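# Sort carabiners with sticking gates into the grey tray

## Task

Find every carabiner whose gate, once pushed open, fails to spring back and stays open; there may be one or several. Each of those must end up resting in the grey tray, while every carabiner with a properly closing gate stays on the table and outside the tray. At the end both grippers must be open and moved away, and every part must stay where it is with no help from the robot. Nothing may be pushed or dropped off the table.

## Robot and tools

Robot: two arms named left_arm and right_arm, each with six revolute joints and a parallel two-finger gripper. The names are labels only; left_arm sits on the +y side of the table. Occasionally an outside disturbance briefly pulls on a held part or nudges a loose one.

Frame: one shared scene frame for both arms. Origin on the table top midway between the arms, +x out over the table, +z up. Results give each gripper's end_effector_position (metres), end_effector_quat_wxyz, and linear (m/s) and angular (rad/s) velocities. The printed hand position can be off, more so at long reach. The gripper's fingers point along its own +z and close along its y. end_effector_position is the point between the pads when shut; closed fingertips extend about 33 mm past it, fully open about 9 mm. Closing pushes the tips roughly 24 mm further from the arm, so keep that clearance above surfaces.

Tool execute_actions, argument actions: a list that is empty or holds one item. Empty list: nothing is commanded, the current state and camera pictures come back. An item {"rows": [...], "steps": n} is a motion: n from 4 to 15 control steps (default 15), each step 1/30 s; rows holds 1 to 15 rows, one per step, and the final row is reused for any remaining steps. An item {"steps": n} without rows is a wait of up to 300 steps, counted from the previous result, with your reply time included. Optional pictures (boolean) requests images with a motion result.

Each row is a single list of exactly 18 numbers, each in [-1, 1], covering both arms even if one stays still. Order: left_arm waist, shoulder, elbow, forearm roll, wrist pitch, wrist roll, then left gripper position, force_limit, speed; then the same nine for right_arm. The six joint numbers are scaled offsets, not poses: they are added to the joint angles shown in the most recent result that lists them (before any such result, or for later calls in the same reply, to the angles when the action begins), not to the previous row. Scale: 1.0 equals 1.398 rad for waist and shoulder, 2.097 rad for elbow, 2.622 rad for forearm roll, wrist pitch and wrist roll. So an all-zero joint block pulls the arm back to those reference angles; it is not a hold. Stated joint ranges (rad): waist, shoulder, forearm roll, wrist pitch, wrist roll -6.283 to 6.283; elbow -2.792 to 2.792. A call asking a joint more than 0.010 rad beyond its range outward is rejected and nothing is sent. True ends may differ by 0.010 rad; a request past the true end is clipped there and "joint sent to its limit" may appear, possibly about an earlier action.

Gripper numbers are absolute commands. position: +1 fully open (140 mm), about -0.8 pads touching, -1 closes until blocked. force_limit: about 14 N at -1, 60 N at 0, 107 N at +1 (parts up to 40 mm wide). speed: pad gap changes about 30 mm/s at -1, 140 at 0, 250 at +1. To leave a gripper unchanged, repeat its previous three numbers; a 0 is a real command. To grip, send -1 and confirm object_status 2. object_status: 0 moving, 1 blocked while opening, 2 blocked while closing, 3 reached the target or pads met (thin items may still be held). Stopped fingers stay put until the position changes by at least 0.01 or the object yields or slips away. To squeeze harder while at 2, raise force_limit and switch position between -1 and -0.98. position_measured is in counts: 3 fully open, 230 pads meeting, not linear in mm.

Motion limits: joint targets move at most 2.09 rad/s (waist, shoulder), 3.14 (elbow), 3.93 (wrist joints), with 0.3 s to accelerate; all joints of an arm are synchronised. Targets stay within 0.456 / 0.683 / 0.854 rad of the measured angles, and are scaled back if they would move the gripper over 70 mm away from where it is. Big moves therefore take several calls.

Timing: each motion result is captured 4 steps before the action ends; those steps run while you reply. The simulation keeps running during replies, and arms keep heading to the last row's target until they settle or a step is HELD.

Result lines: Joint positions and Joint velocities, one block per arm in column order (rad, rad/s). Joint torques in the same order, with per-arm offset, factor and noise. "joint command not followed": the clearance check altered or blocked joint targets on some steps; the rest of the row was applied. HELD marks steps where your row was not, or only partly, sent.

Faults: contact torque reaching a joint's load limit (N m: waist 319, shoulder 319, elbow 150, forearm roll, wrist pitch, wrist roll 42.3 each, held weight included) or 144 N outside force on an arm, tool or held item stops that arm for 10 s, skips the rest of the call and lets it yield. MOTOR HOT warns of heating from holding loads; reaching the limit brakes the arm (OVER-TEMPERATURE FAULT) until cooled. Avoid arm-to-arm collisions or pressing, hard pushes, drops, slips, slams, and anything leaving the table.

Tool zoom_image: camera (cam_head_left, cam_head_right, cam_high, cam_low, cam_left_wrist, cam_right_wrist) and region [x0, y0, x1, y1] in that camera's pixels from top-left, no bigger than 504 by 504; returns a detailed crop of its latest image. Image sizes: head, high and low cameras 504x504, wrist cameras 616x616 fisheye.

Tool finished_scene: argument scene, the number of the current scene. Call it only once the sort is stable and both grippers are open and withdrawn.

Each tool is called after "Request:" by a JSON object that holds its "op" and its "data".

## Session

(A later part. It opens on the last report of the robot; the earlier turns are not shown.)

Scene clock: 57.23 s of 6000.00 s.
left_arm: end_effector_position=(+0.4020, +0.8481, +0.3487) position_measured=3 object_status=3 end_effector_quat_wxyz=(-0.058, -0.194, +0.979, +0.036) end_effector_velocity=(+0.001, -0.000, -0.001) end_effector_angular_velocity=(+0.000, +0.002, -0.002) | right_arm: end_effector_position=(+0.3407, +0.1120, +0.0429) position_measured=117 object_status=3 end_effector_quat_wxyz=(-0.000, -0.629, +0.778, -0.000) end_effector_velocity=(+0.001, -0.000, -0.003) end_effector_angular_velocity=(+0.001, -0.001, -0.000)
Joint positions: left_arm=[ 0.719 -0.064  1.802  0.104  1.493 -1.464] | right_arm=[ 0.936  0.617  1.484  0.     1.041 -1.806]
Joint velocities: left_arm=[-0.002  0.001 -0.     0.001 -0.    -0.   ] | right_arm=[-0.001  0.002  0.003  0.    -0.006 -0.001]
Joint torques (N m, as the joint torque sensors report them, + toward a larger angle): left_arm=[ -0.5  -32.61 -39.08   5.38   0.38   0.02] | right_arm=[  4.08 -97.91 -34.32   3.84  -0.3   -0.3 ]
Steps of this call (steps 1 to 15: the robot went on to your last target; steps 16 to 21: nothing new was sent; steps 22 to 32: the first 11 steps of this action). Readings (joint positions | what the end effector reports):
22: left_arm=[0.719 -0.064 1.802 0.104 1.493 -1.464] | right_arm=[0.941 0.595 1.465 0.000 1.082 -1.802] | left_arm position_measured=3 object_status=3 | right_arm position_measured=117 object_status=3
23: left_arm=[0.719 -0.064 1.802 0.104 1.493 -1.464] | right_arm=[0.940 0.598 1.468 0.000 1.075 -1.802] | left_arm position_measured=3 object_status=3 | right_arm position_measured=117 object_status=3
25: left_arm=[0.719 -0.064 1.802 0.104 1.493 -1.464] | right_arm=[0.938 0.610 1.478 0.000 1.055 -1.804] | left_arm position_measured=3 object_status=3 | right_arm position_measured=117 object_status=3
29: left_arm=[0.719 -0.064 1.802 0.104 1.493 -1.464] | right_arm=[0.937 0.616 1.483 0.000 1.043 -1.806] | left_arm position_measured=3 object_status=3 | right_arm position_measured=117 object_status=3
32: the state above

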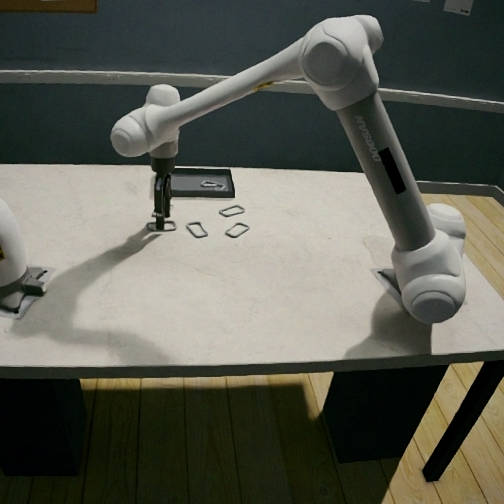

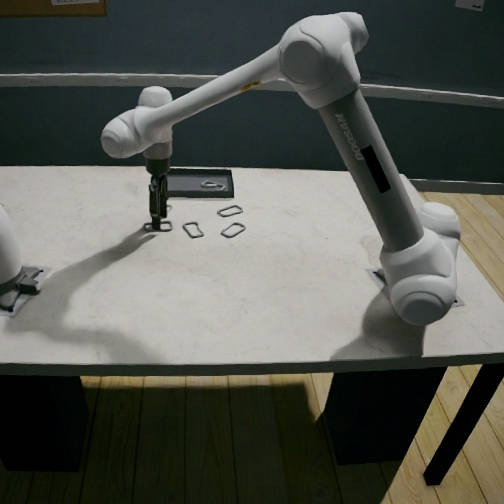

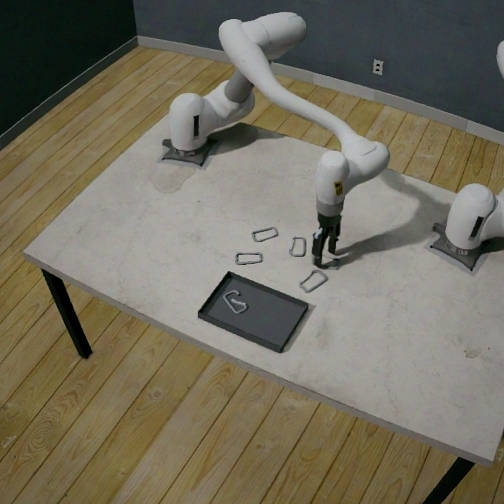

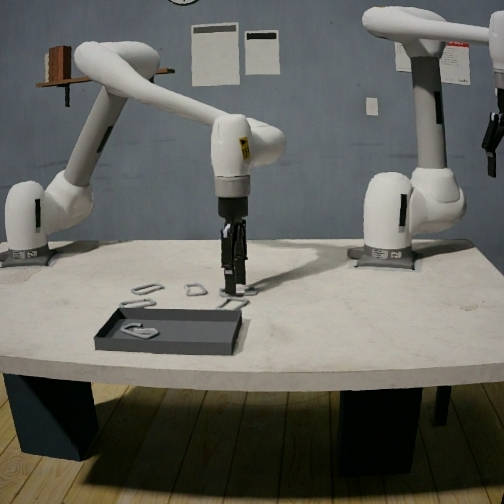

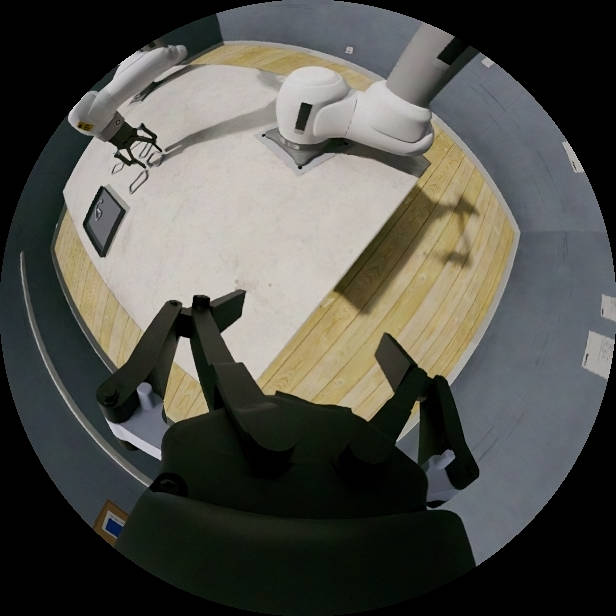

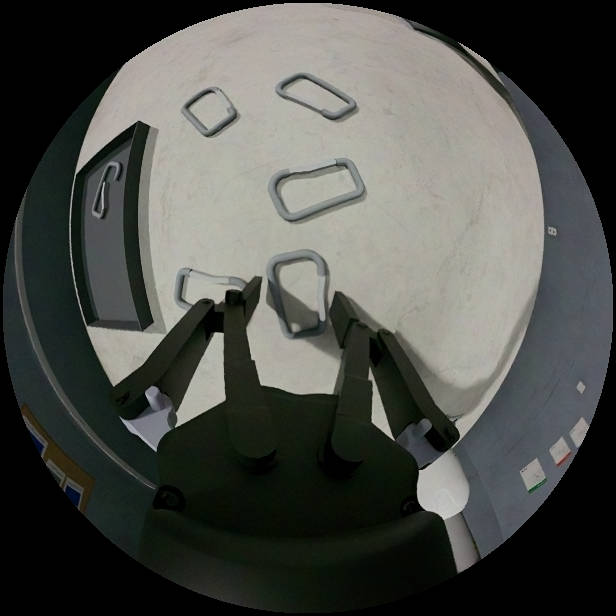

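Request:
{"op": "execute_actions", "data": {"actions": [{"rows":[[0,0,0,0,0,0,1,0,0,0,0.0017,0.001,0,-0.0017,0,-0.39,-0.2,-0.3]],"steps":15}]}}

Request:
{"op": "execute_actions", "data": {"actions": [{"steps":8}], "pictures": true}}

Request:
{"op": "zoom_image", "data": {"camera": "cam_right_wrist", "region": [220,220,380,350]}}

Scene clock: 57.73 s of 6000.00 s.
left_arm: end_effector_position=(+0.4020, +0.8481, +0.3487) position_measured=3 object_status=3 end_effector_quat_wxyz=(-0.058, -0.194, +0.979, +0.036) end_effector_velocity=(-0.000, +0.000, -0.000) end_effector_angular_velocity=(-0.000, +0.000, -0.002) | right_arm: end_effector_position=(+0.3408, +0.1123, +0.0404) position_measured=170 object_status=0 end_effector_quat_wxyz=(-0.000, -0.629, +0.778, +0.000) end_effector_velocity=(-0.002, +0.002, +0.003) end_effector_angular_velocity=(+0.008, +0.004, -0.004)
Joint positions: left_arm=[ 0.719 -0.064  1.802  0.104  1.493 -1.464] | right_arm=[ 0.936  0.619  1.486  0.     1.037 -1.806]
Joint velocities: left_arm=[ 0.     0.     0.    -0.    -0.     0.002] | right_arm=[ 0.    -0.004  0.     0.008 -0.002  0.   ]
Joint torques (N m, as the joint torque sensors report them, + toward a larger angle): left_arm=[ -0.79 -32.15 -39.22   5.42   0.39   0.12] | right_arm=[-15.77 -18.56   7.49  -2.89  -0.92  -0.51]
Steps of this call (steps 1 to 4: the last 4 steps of your previous action; steps 5 to 15: the first 11 steps of this action). Readings (joint positions | what the end effector reports):
5: left_arm=[0.719 -0.064 1.802 0.104 1.493 -1.464] | right_arm=[0.936 0.617 1.484 0.000 1.041 -1.806] | left_arm position_measured=3 object_status=3 | right_arm position_measured=117 object_status=0
6: left_arm=[0.719 -0.064 1.802 0.104 1.493 -1.464] | right_arm=[0.936 0.618 1.485 0.000 1.040 -1.806] | left_arm position_measured=3 object_status=3 | right_arm position_measured=119 object_status=0
8: left_arm=[0.719 -0.064 1.802 0.104 1.493 -1.464] | right_arm=[0.936 0.619 1.486 0.000 1.038 -1.806] | left_arm position_measured=3 object_status=3 | right_arm position_measured=130 object_status=0
12: left_arm=[0.719 -0.064 1.802 0.104 1.493 -1.464] | right_arm=[0.936 0.619 1.486 0.000 1.037 -1.806] | left_arm position_measured=3 object_status=3 | right_arm position_measured=153 object_status=0
15: the state above

Scene clock: 58.00 s of 6000.00 s.
left_arm: end_effector_position=(+0.4020, +0.8481, +0.3487) position_measured=3 object_status=3 end_effector_quat_wxyz=(-0.058, -0.194, +0.979, +0.036) end_effector_velocity=(-0.001, +0.001, +0.001) end_effector_angular_velocity=(+0.001, -0.001, +0.001) | right_arm: end_effector_position=(+0.3407, +0.1121, +0.0403) position_measured=178 object_status=3 end_effector_quat_wxyz=(-0.000, -0.629, +0.778, +0.000) end_effector_velocity=(-0.000, -0.001, -0.001) end_effector_angular_velocity=(-0.002, -0.000, +0.001)
Joint positions: left_arm=[ 0.719 -0.064  1.802  0.104  1.493 -1.464] | right_arm=[ 0.936  0.619  1.486  0.     1.037 -1.806]
Joint velocities: left_arm=[ 0.002 -0.001 -0.     0.001 -0.     0.001] | right_arm=[ 0.001  0.001  0.001 -0.002 -0.     0.   ]
Joint torques (N m, as the joint torque sensors report them, + toward a larger angle): left_arm=[  0.12 -32.24 -39.07   5.44   0.31   0.05] | right_arm=[-13.83  -6.91  18.28  -4.7    1.43  -0.35]
Kept back: nothing.
Steps of this call (steps 1 to 4: the last 4 steps of your previous action; steps 5 to 8: the robot went on to your last target). Readings (joint positions | what the end effector reports):
1: left_arm=[0.719 -0.064 1.802 0.104 1.493 -1.464] | right_arm=[0.936 0.619 1.486 0.001 1.037 -1.806] | left_arm position_measured=3 object_status=3 | right_arm position_measured=175 object_status=0
2: left_arm=[0.719 -0.064 1.802 0.104 1.493 -1.464] | right_arm=[0.936 0.619 1.486 0.001 1.037 -1.806] | left_arm position_measured=3 object_status=3 | right_arm position_measured=178 object_status=0
4: left_arm=[0.719 -0.064 1.802 0.104 1.493 -1.464] | right_arm=[0.936 0.619 1.486 0.001 1.037 -1.806] | left_arm position_measured=3 object_status=3 | right_arm position_measured=178 object_status=0
8: the state above

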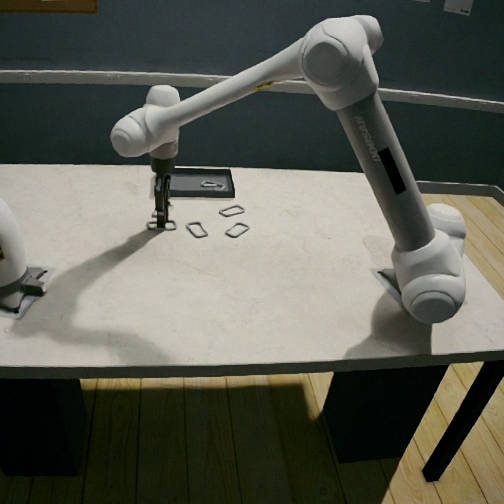

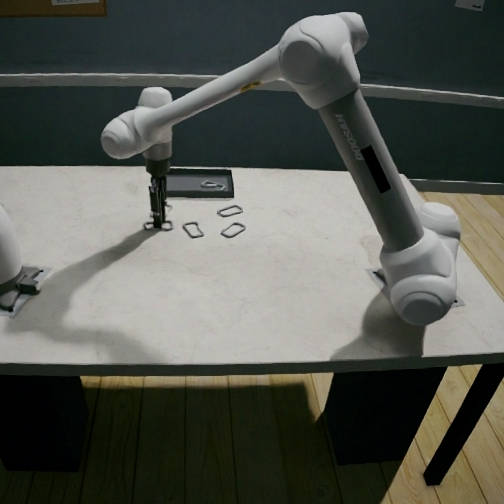

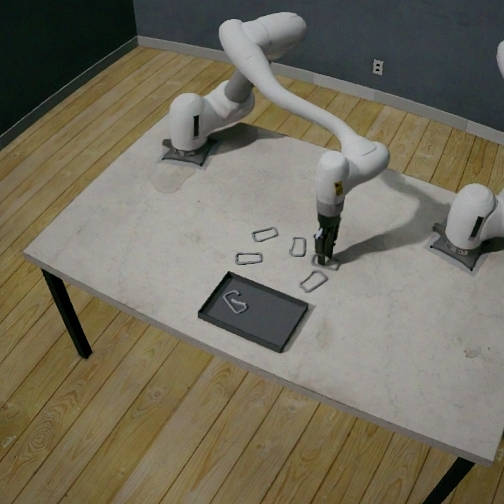

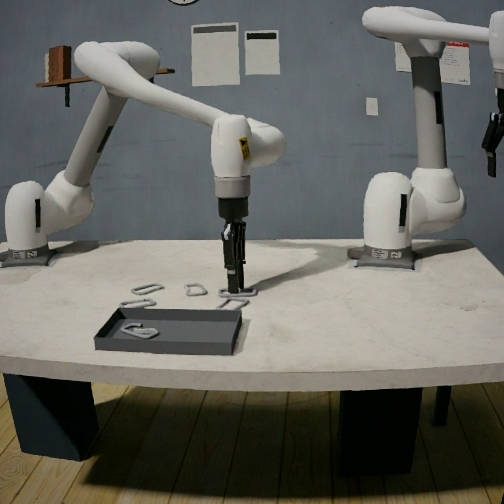

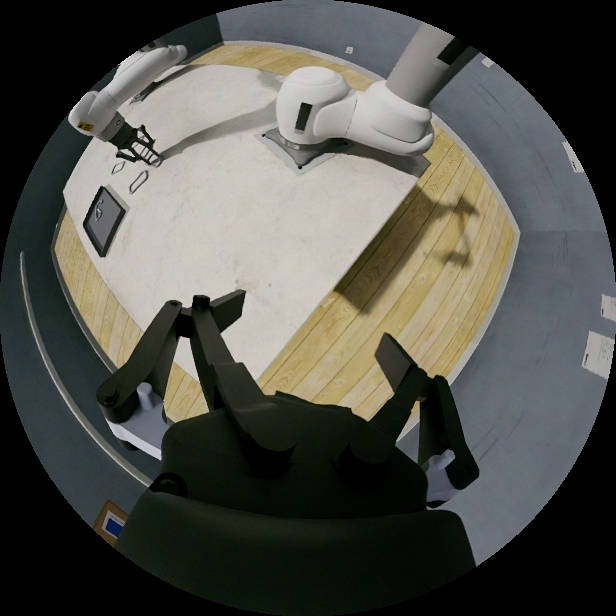

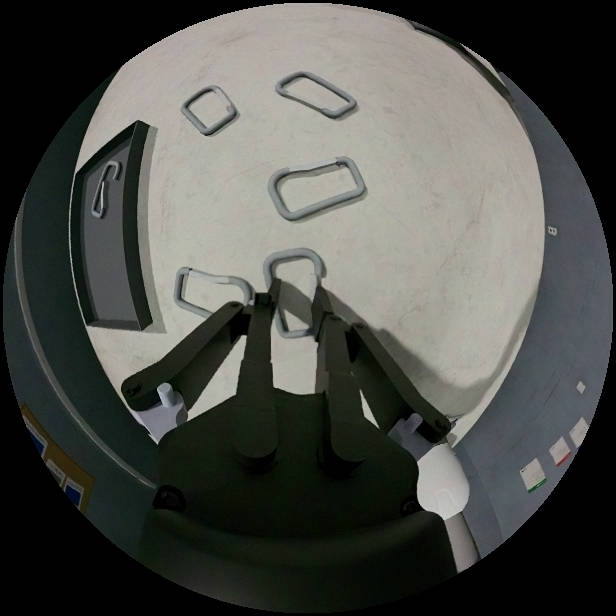

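Region (220, 220, 380, 350) of cam_right_wrist's 616x616 image, scaled by 3.150, with more detail than that image has; it fills the top 410 rows of this view, and the rest is white.

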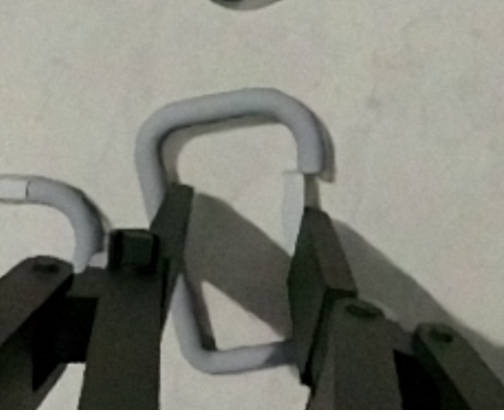

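Request:
{"op": "execute_actions", "data": {"actions": [{"rows":[[0,0,0,0,0,0,1,0,0,0,-0.0012,-0.0007,0,0.0012,0,0.1,-0.2,0.5],[0,0,0,0,0,0,1,0,0,0,-0.0012,-0.0007,0,0.0012,0,0.1,-0.2,0.5],[0,0,0,0,0,0,1,0,0,0,-0.0012,-0.0007,0,0.0012,0,0.1,-0.2,0.5],[0,0,0,0,0,0,1,0,0,0,-0.0012,-0.0007,0,0.0012,0,0.1,-0.2,0.5],[0,0,0,0,0,0,1,0,0,0,-0.0012,-0.0007,0,0.0012,0,0.1,-0.2,0.5],[0,0,0,0,0,0,1,0,0,0,-0.0012,-0.0007,0,0.0012,0,0.1,-0.2,0.5],[0,0,0,0,0,0,1,0,0,-0.0025,-0.0012,-0.0007,0,0.0012,-0.0013,0.1,-0.2,0.5]],"steps":13}], "pictures": true}}

Request:
{"op": "zoom_image", "data": {"camera": "cam_right_wrist", "region": [220,220,380,350]}}

Scene clock: 58.50 s of 6000.00 s.
left_arm: end_effector_position=(+0.4020, +0.8481, +0.3487) position_measured=3 object_status=3 end_effector_quat_wxyz=(-0.058, -0.194, +0.979, +0.036) end_effector_velocity=(-0.000, +0.001, -0.001) end_effector_angular_velocity=(+0.001, +0.002, -0.001) | right_arm: end_effector_position=(+0.3418, +0.1114, +0.0417) position_measured=117 object_status=0 end_effector_quat_wxyz=(-0.001, -0.629, +0.778, -0.000) end_effector_velocity=(+0.021, -0.006, +0.006) end_effector_angular_velocity=(+0.007, -0.003, -0.001)
Joint positions: left_arm=[ 0.719 -0.064  1.802  0.104  1.493 -1.464] | right_arm=[ 0.935  0.618  1.485  0.     1.04  -1.807]
Joint velocities: left_arm=[ 0.001  0.001 -0.     0.002 -0.     0.002] | right_arm=[-0.026 -0.005 -0.004  0.001  0.001 -0.025]
Joint torques (N m, as the joint torque sensors report them, + toward a larger angle): left_arm=[ -0.03 -32.45 -39.25   5.47   0.37   0.  ] | right_arm=[  5.55 -97.71 -34.09   3.9    0.1   -0.51]
Steps of this call (steps 1 to 6: the robot went on to your last target; steps 7 to 15: the first 9 steps of this action). Readings (joint positions | what the end effector reports):
7: left_arm=[0.719 -0.064 1.802 0.104 1.493 -1.464] | right_arm=[0.936 0.619 1.486 0.000 1.037 -1.806] | left_arm position_measured=3 object_status=3 | right_arm position_measured=178 object_status=0
8: left_arm=[0.719 -0.064 1.802 0.104 1.493 -1.464] | right_arm=[0.936 0.619 1.486 -0.001 1.037 -1.806] | left_arm position_measured=3 object_status=3 | right_arm position_measured=174 object_status=0
10: left_arm=[0.719 -0.064 1.802 0.104 1.493 -1.464] | right_arm=[0.936 0.619 1.486 -0.001 1.039 -1.806] | left_arm position_measured=3 object_status=3 | right_arm position_measured=153 object_status=0
14: left_arm=[0.719 -0.064 1.802 0.104 1.493 -1.464] | right_arm=[0.936 0.618 1.485 0.000 1.040 -1.806] | left_arm position_measured=3 object_status=3 | right_arm position_measured=117 object_status=0
15: the state above

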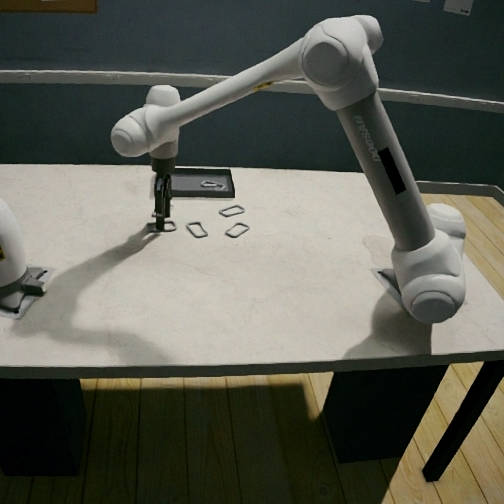

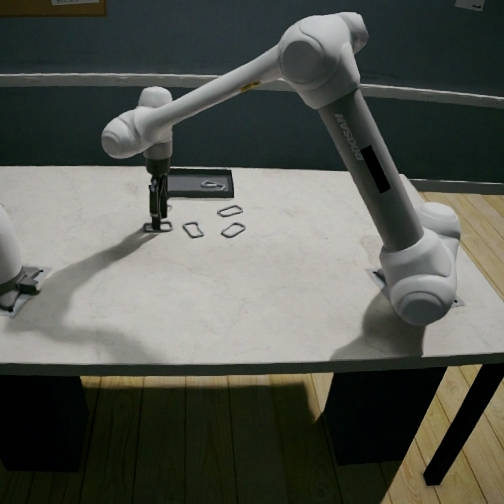

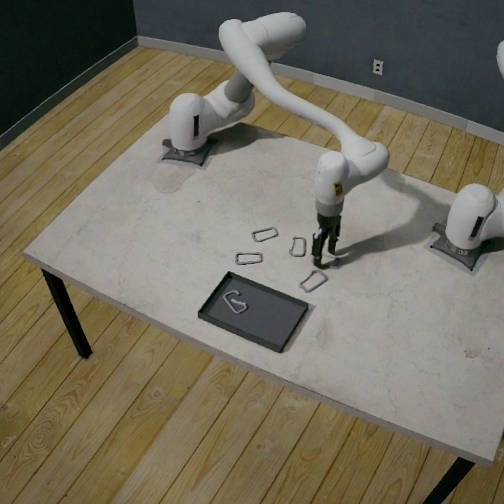

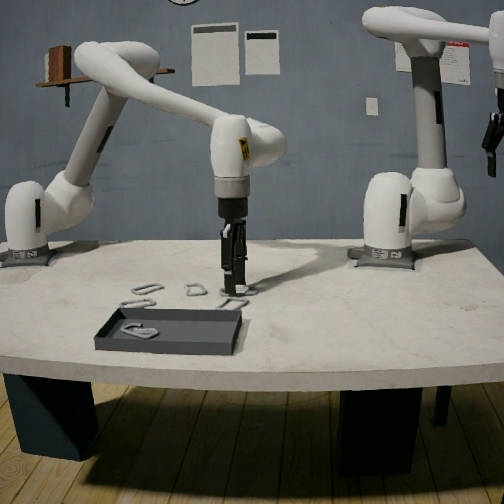

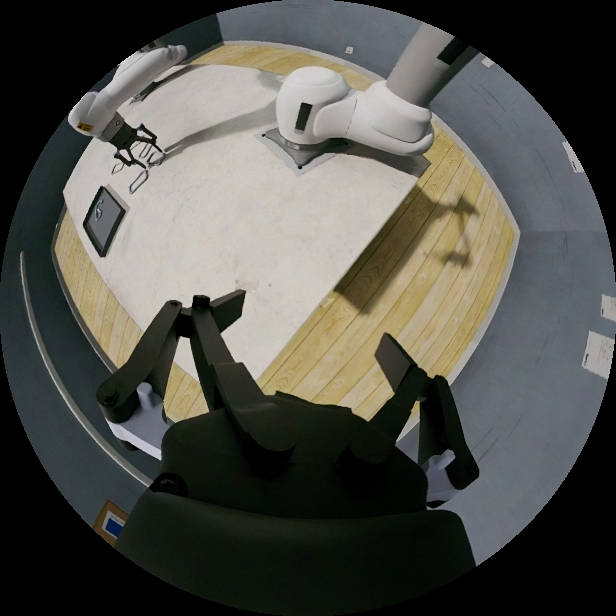

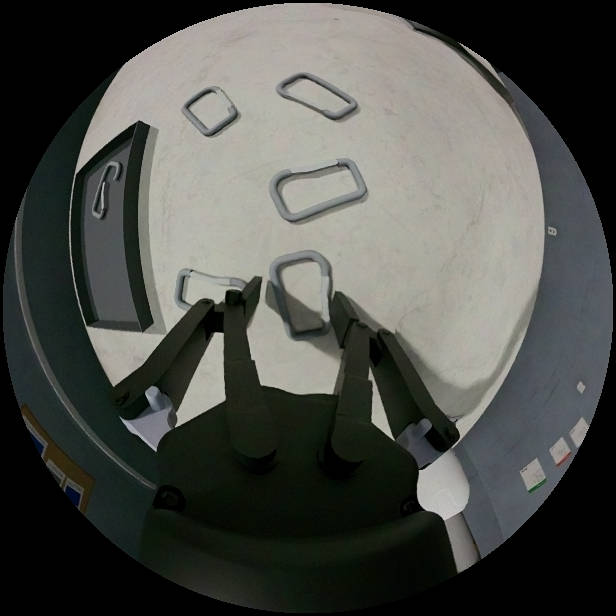

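Region (220, 220, 380, 350) of cam_right_wrist's 616x616 image, scaled by 3.150, with more detail than that image has; it fills the top 410 rows of this view, and the rest is white.

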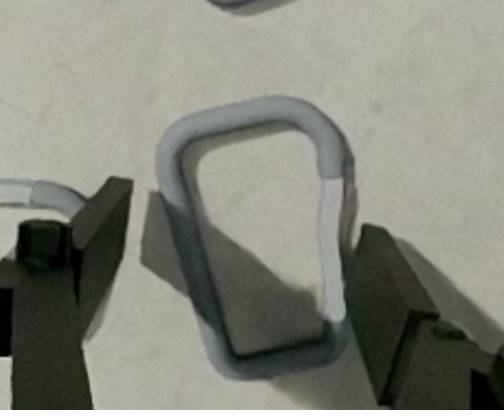

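Request:
{"op": "execute_actions", "data": {"actions": [{"rows":[[0,0,0,0,0,0,1,0,0,0,0,0,0,0,-0.035,0.1,-0.2,-0.3],[0,0,0,0,0,0,1,0,0,0,0,0,0,0,-0.035,0.1,-0.2,-0.3],[0,0,0,0,0,0,1,0,0,0,0,0,0,0,-0.035,0.1,-0.2,-0.3],[0,0,0,0,0,0,1,0,0,0,0.0017,0.001,0,-0.0017,-0.035,0.1,-0.2,-0.3],[0,0,0,0,0,0,1,0,0,0,0.0017,0.001,0,-0.0017,-0.035,0.1,-0.2,-0.3],[0,0,0,0,0,0,1,0,0,0,0.0017,0.001,0,-0.0017,-0.035,-0.39,-0.2,-0.3]],"steps":15}]}}

Request:
{"op": "execute_actions", "data": {"actions": [{"steps":12}], "pictures": true}}

Request:
{"op": "zoom_image", "data": {"camera": "cam_right_wrist", "region": [220,220,380,350]}}

Scene clock: 59.10 s of 6000.00 s.
left_arm: end_effector_position=(+0.4020, +0.8481, +0.3487) position_measured=3 object_status=3 end_effector_quat_wxyz=(-0.058, -0.194, +0.979, +0.036) end_effector_velocity=(-0.000, -0.000, +0.001) end_effector_angular_velocity=(+0.000, -0.001, -0.001) | right_arm: end_effector_position=(+0.3419, +0.1114, +0.0392) position_measured=142 object_status=0 end_effector_quat_wxyz=(-0.000, -0.663, +0.748, +0.000) end_effector_velocity=(-0.003, +0.002, +0.002) end_effector_angular_velocity=(+0.004, +0.001, +0.015)
Joint positions: left_arm=[ 0.719 -0.064  1.802  0.104  1.493 -1.464] | right_arm=[ 0.935  0.62   1.487  0.001  1.036 -1.898]
Joint velocities: left_arm=[ 0.    -0.001 -0.    -0.     0.     0.001] | right_arm=[ 0.003 -0.002  0.     0.003 -0.001 -0.014]
Joint torques (N m, as the joint torque sensors report them, + toward a larger angle): left_arm=[ -0.76 -32.22 -39.1    5.42   0.33   0.02] | right_arm=[ -7.93 -58.29 -14.76  -0.37  -2.43  -0.32]
Steps of this call (steps 1 to 4: the last 4 steps of your previous action; steps 5 to 7: the robot went on to your last target; steps 8 to 18: the first 11 steps of this action). Readings (joint positions | what the end effector reports):
8: left_arm=[0.719 -0.064 1.802 0.104 1.493 -1.464] | right_arm=[0.933 0.617 1.484 0.000 1.040 -1.809] | left_arm position_measured=3 object_status=3 | right_arm position_measured=117 object_status=3
9: left_arm=[0.719 -0.064 1.802 0.104 1.493 -1.464] | right_arm=[0.933 0.617 1.484 0.000 1.040 -1.817] | left_arm position_measured=3 object_status=3 | right_arm position_measured=117 object_status=3
11: left_arm=[0.719 -0.064 1.802 0.104 1.493 -1.464] | right_arm=[0.933 0.617 1.484 0.000 1.040 -1.859] | left_arm position_measured=3 object_status=3 | right_arm position_measured=117 object_status=3
15: left_arm=[0.719 -0.064 1.802 0.104 1.493 -1.464] | right_arm=[0.934 0.620 1.486 0.000 1.036 -1.895] | left_arm position_measured=3 object_status=3 | right_arm position_measured=124 object_status=0
18: the state above

Scene clock: 69.53 s of 6000.00 s.
left_arm: end_effector_position=(+0.4020, +0.8481, +0.3487) position_measured=3 object_status=3 end_effector_quat_wxyz=(-0.058, -0.194, +0.979, +0.036) end_effector_velocity=(+0.000, +0.000, -0.000) end_effector_angular_velocity=(+0.001, +0.001, +0.001) | right_arm: end_effector_position=(+0.3425, +0.1132, +0.0415) position_measured=178 object_status=3 end_effector_quat_wxyz=(+0.002, -0.664, +0.748, +0.001) end_effector_velocity=(-0.000, +0.000, +0.002) end_effector_angular_velocity=(+0.001, -0.001, +0.001)
Joint positions: left_arm=[ 0.719 -0.064  1.802  0.104  1.493 -1.464] | right_arm=[ 0.935  0.619  1.484  0.001  1.035 -1.899]
Joint velocities: left_arm=[-0.     0.001  0.     0.001 -0.    -0.002] | right_arm=[ 0.    -0.002  0.    -0.     0.    -0.001]
Joint torques (N m, as the joint torque sensors report them, + toward a larger angle): left_arm=[ -0.13 -32.44 -39.35   5.38   0.28   0.06] | right_arm=[  1.68 -74.23 -22.26   3.06  -1.01  -0.01]
FORCE FAULT: contact force on the right arm reached its limit, and that arm stopped for 10 seconds. The contact can be on any part of that arm, not only on its tool. That arm's remaining commands of this call were not run. That arm holds still and accepts commands again. Move the arm away from the contact; if what it grips holds it there, let go first. Pushing or pulling that hard again can fault the arm again.
Kept back: nothing.
The stop of the right arm began at step 13 of this call (marked STOPPED below). From that step on that arm followed nothing that you had sent. Nothing is kept back now, and the robot has no last target.
Steps of this call (steps 1 to 4: the last 4 steps of your previous action; steps 5 to 12: the robot went on to your last target; steps 13 to 313: the stop continued). Readings (joint positions | what the end effector reports):
1: left_arm=[0.719 -0.064 1.802 0.104 1.493 -1.464] | right_arm=[0.935 0.620 1.486 0.001 1.036 -1.898] | left_arm position_measured=3 object_status=3 | right_arm position_measured=147 object_status=0
2: left_arm=[0.719 -0.064 1.802 0.104 1.493 -1.464] | right_arm=[0.935 0.620 1.486 0.001 1.036 -1.899] | left_arm position_measured=3 object_status=3 | right_arm position_measured=153 object_status=0
4: left_arm=[0.719 -0.064 1.802 0.104 1.493 -1.464] | right_arm=[0.935 0.620 1.486 0.000 1.035 -1.899] | left_arm position_measured=3 object_status=3 | right_arm position_measured=165 object_status=0
8: left_arm=[0.719 -0.064 1.802 0.104 1.493 -1.464] | right_arm=[0.935 0.620 1.486 0.000 1.035 -1.899] | left_arm position_measured=3 object_status=3 | right_arm position_measured=169 object_status=0
13: left_arm=[0.719 -0.064 1.802 0.104 1.493 -1.464] | right_arm=[0.935 0.619 1.484 0.001 1.035 -1.899] | left_arm position_measured=3 object_status=3 | right_arm position_measured=175 object_status=0 STOPPED (the right arm)
313: the state above

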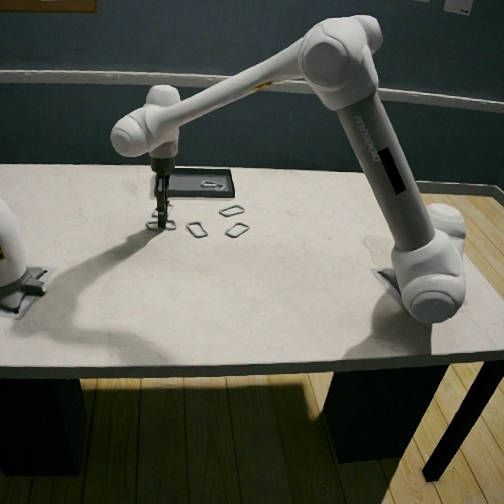

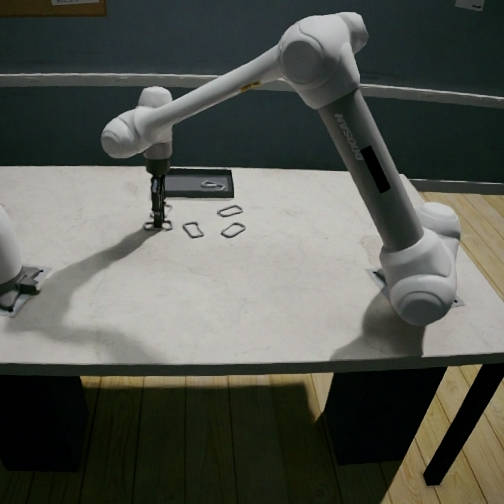

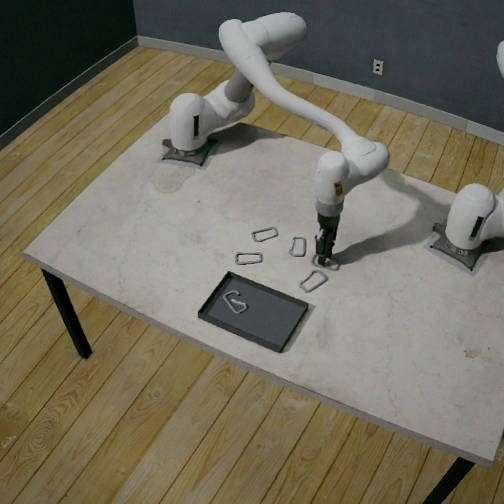

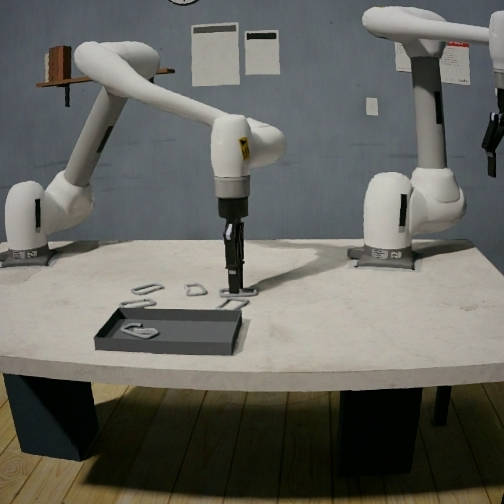

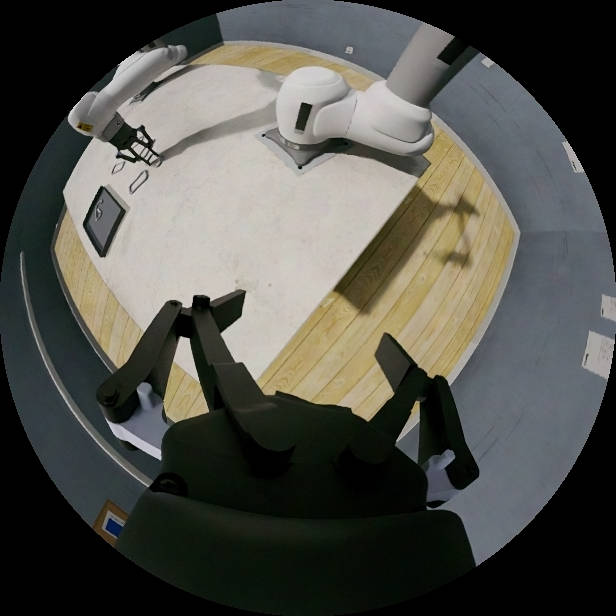

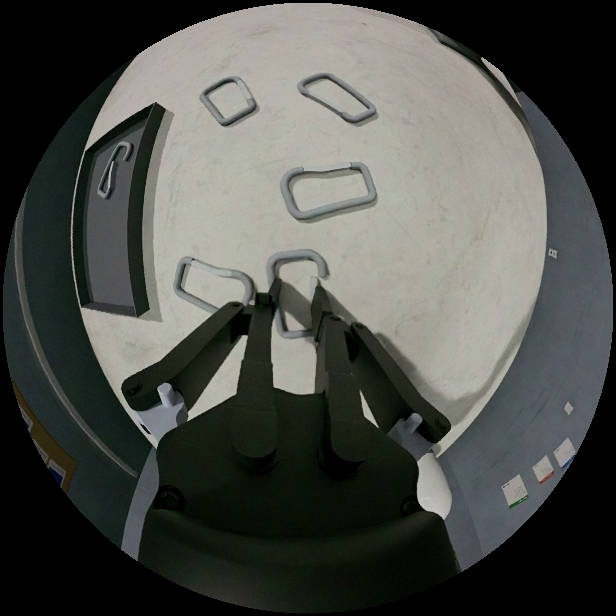

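Region (220, 220, 380, 350) of cam_right_wrist's 616x616 image, scaled by 3.150, with more detail than that image has; it fills the top 410 rows of this view, and the rest is white.

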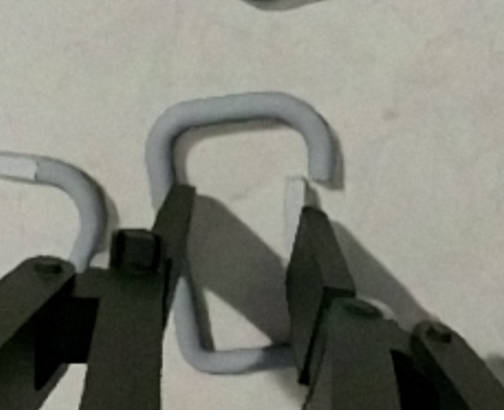

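Request:
{"op": "execute_actions", "data": {"actions": [{"rows":[[0,0,0,0,0,0,1,0,0,0,-0.0004,-0.0002,0,0.0004,0,-0.5,-0.2,-0.5]],"steps":12}], "pictures": true}}

Request:
{"op": "zoom_image", "data": {"camera": "cam_right_wrist", "region": [220,220,380,350]}}

Scene clock: 70.00 s of 6000.00 s.
left_arm: end_effector_position=(+0.4020, +0.8481, +0.3487) position_measured=3 object_status=3 end_effector_quat_wxyz=(-0.058, -0.194, +0.979, +0.036) end_effector_velocity=(-0.000, +0.000, +0.000) end_effector_angular_velocity=(-0.000, -0.001, -0.001) | right_arm: end_effector_position=(+0.3425, +0.1131, +0.0421) position_measured=192 object_status=0 end_effector_quat_wxyz=(+0.001, -0.664, +0.748, +0.001) end_effector_velocity=(-0.001, -0.001, +0.000) end_effector_angular_velocity=(-0.002, +0.001, -0.000)
Joint positions: left_arm=[ 0.719 -0.064  1.802  0.104  1.493 -1.464] | right_arm=[ 0.935  0.618  1.484  0.001  1.036 -1.899]
Joint velocities: left_arm=[ 0.001 -0.001  0.    -0.    -0.     0.002] | right_arm=[ 0.    -0.001  0.     0.     0.002  0.001]
Joint torques (N m, as the joint torque sensors report them, + toward a larger angle): left_arm=[ -0.45 -32.13 -38.95   5.38   0.34   0.02] | right_arm=[ -0.13 -80.99 -23.12   2.59   1.25  -0.6 ]
Steps of this call (steps 1 to 6: nothing new was sent; steps 7 to 14: the first 8 steps of this action). Readings (joint positions | what the end effector reports):
7: left_arm=[0.719 -0.064 1.802 0.104 1.493 -1.464] | right_arm=[0.935 0.619 1.484 0.001 1.035 -1.899] | left_arm position_measured=3 object_status=3 | right_arm position_measured=178 object_status=0
8: left_arm=[0.719 -0.064 1.802 0.104 1.493 -1.464] | right_arm=[0.935 0.618 1.484 0.001 1.035 -1.899] | left_arm position_measured=3 object_status=3 | right_arm position_measured=180 object_status=0
10: left_arm=[0.719 -0.064 1.802 0.104 1.493 -1.464] | right_arm=[0.935 0.618 1.484 0.001 1.036 -1.899] | left_arm position_measured=3 object_status=3 | right_arm position_measured=189 object_status=0
14: the state above

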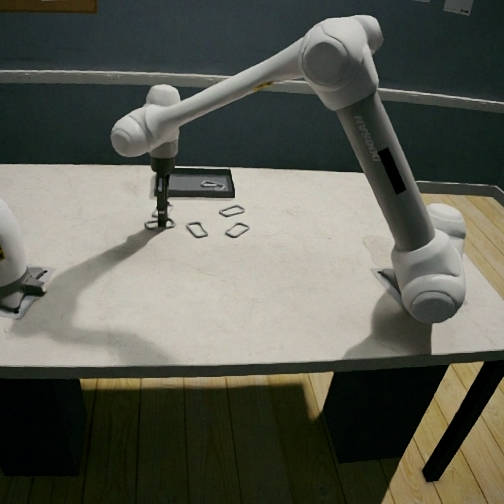

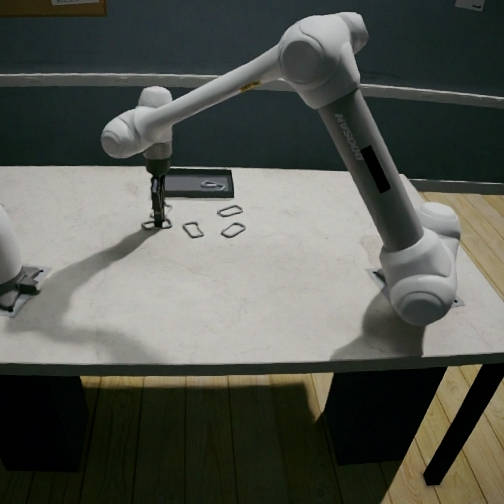

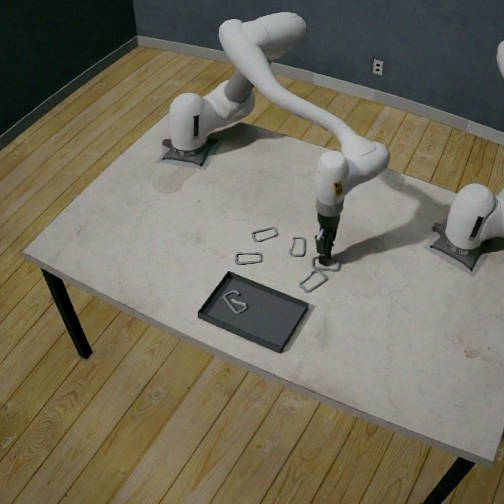

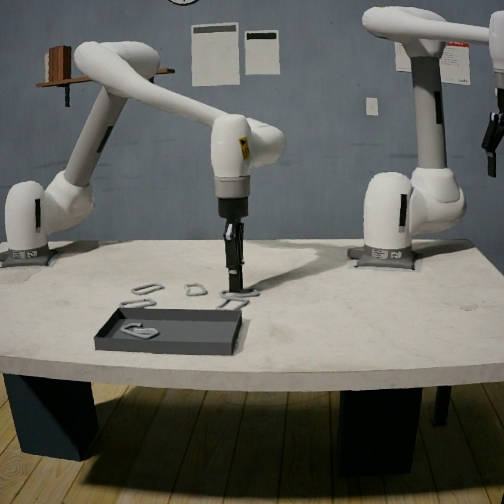

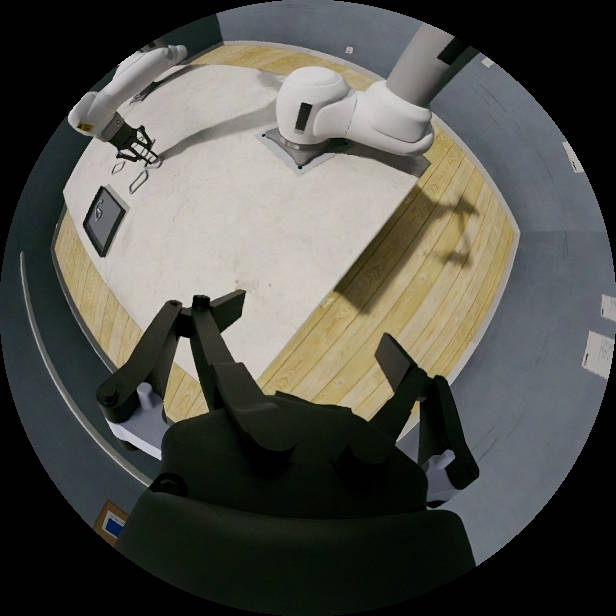

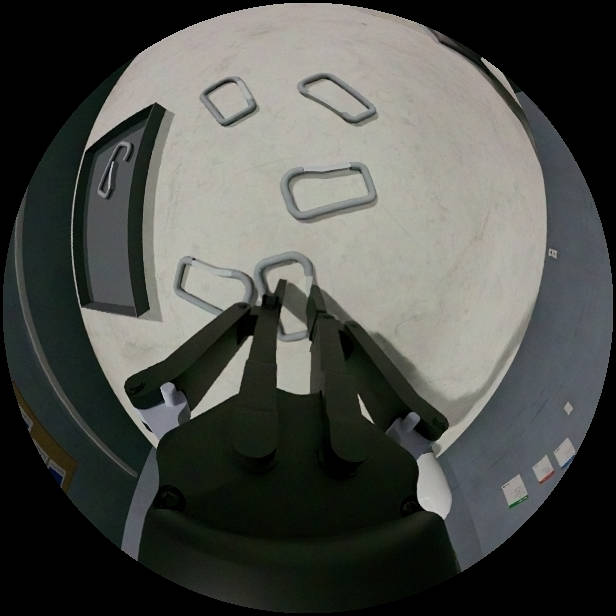

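Region (220, 220, 380, 350) of cam_right_wrist's 616x616 image, scaled by 3.150, with more detail than that image has; it fills the top 410 rows of this view, and the rest is white.

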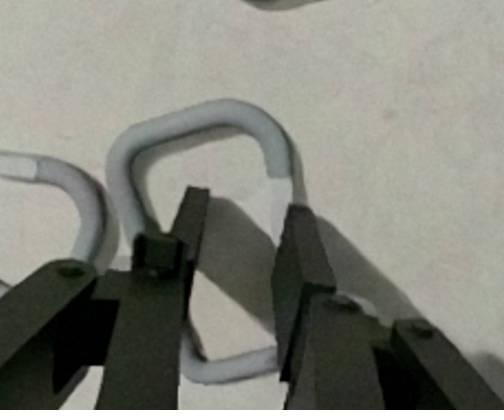

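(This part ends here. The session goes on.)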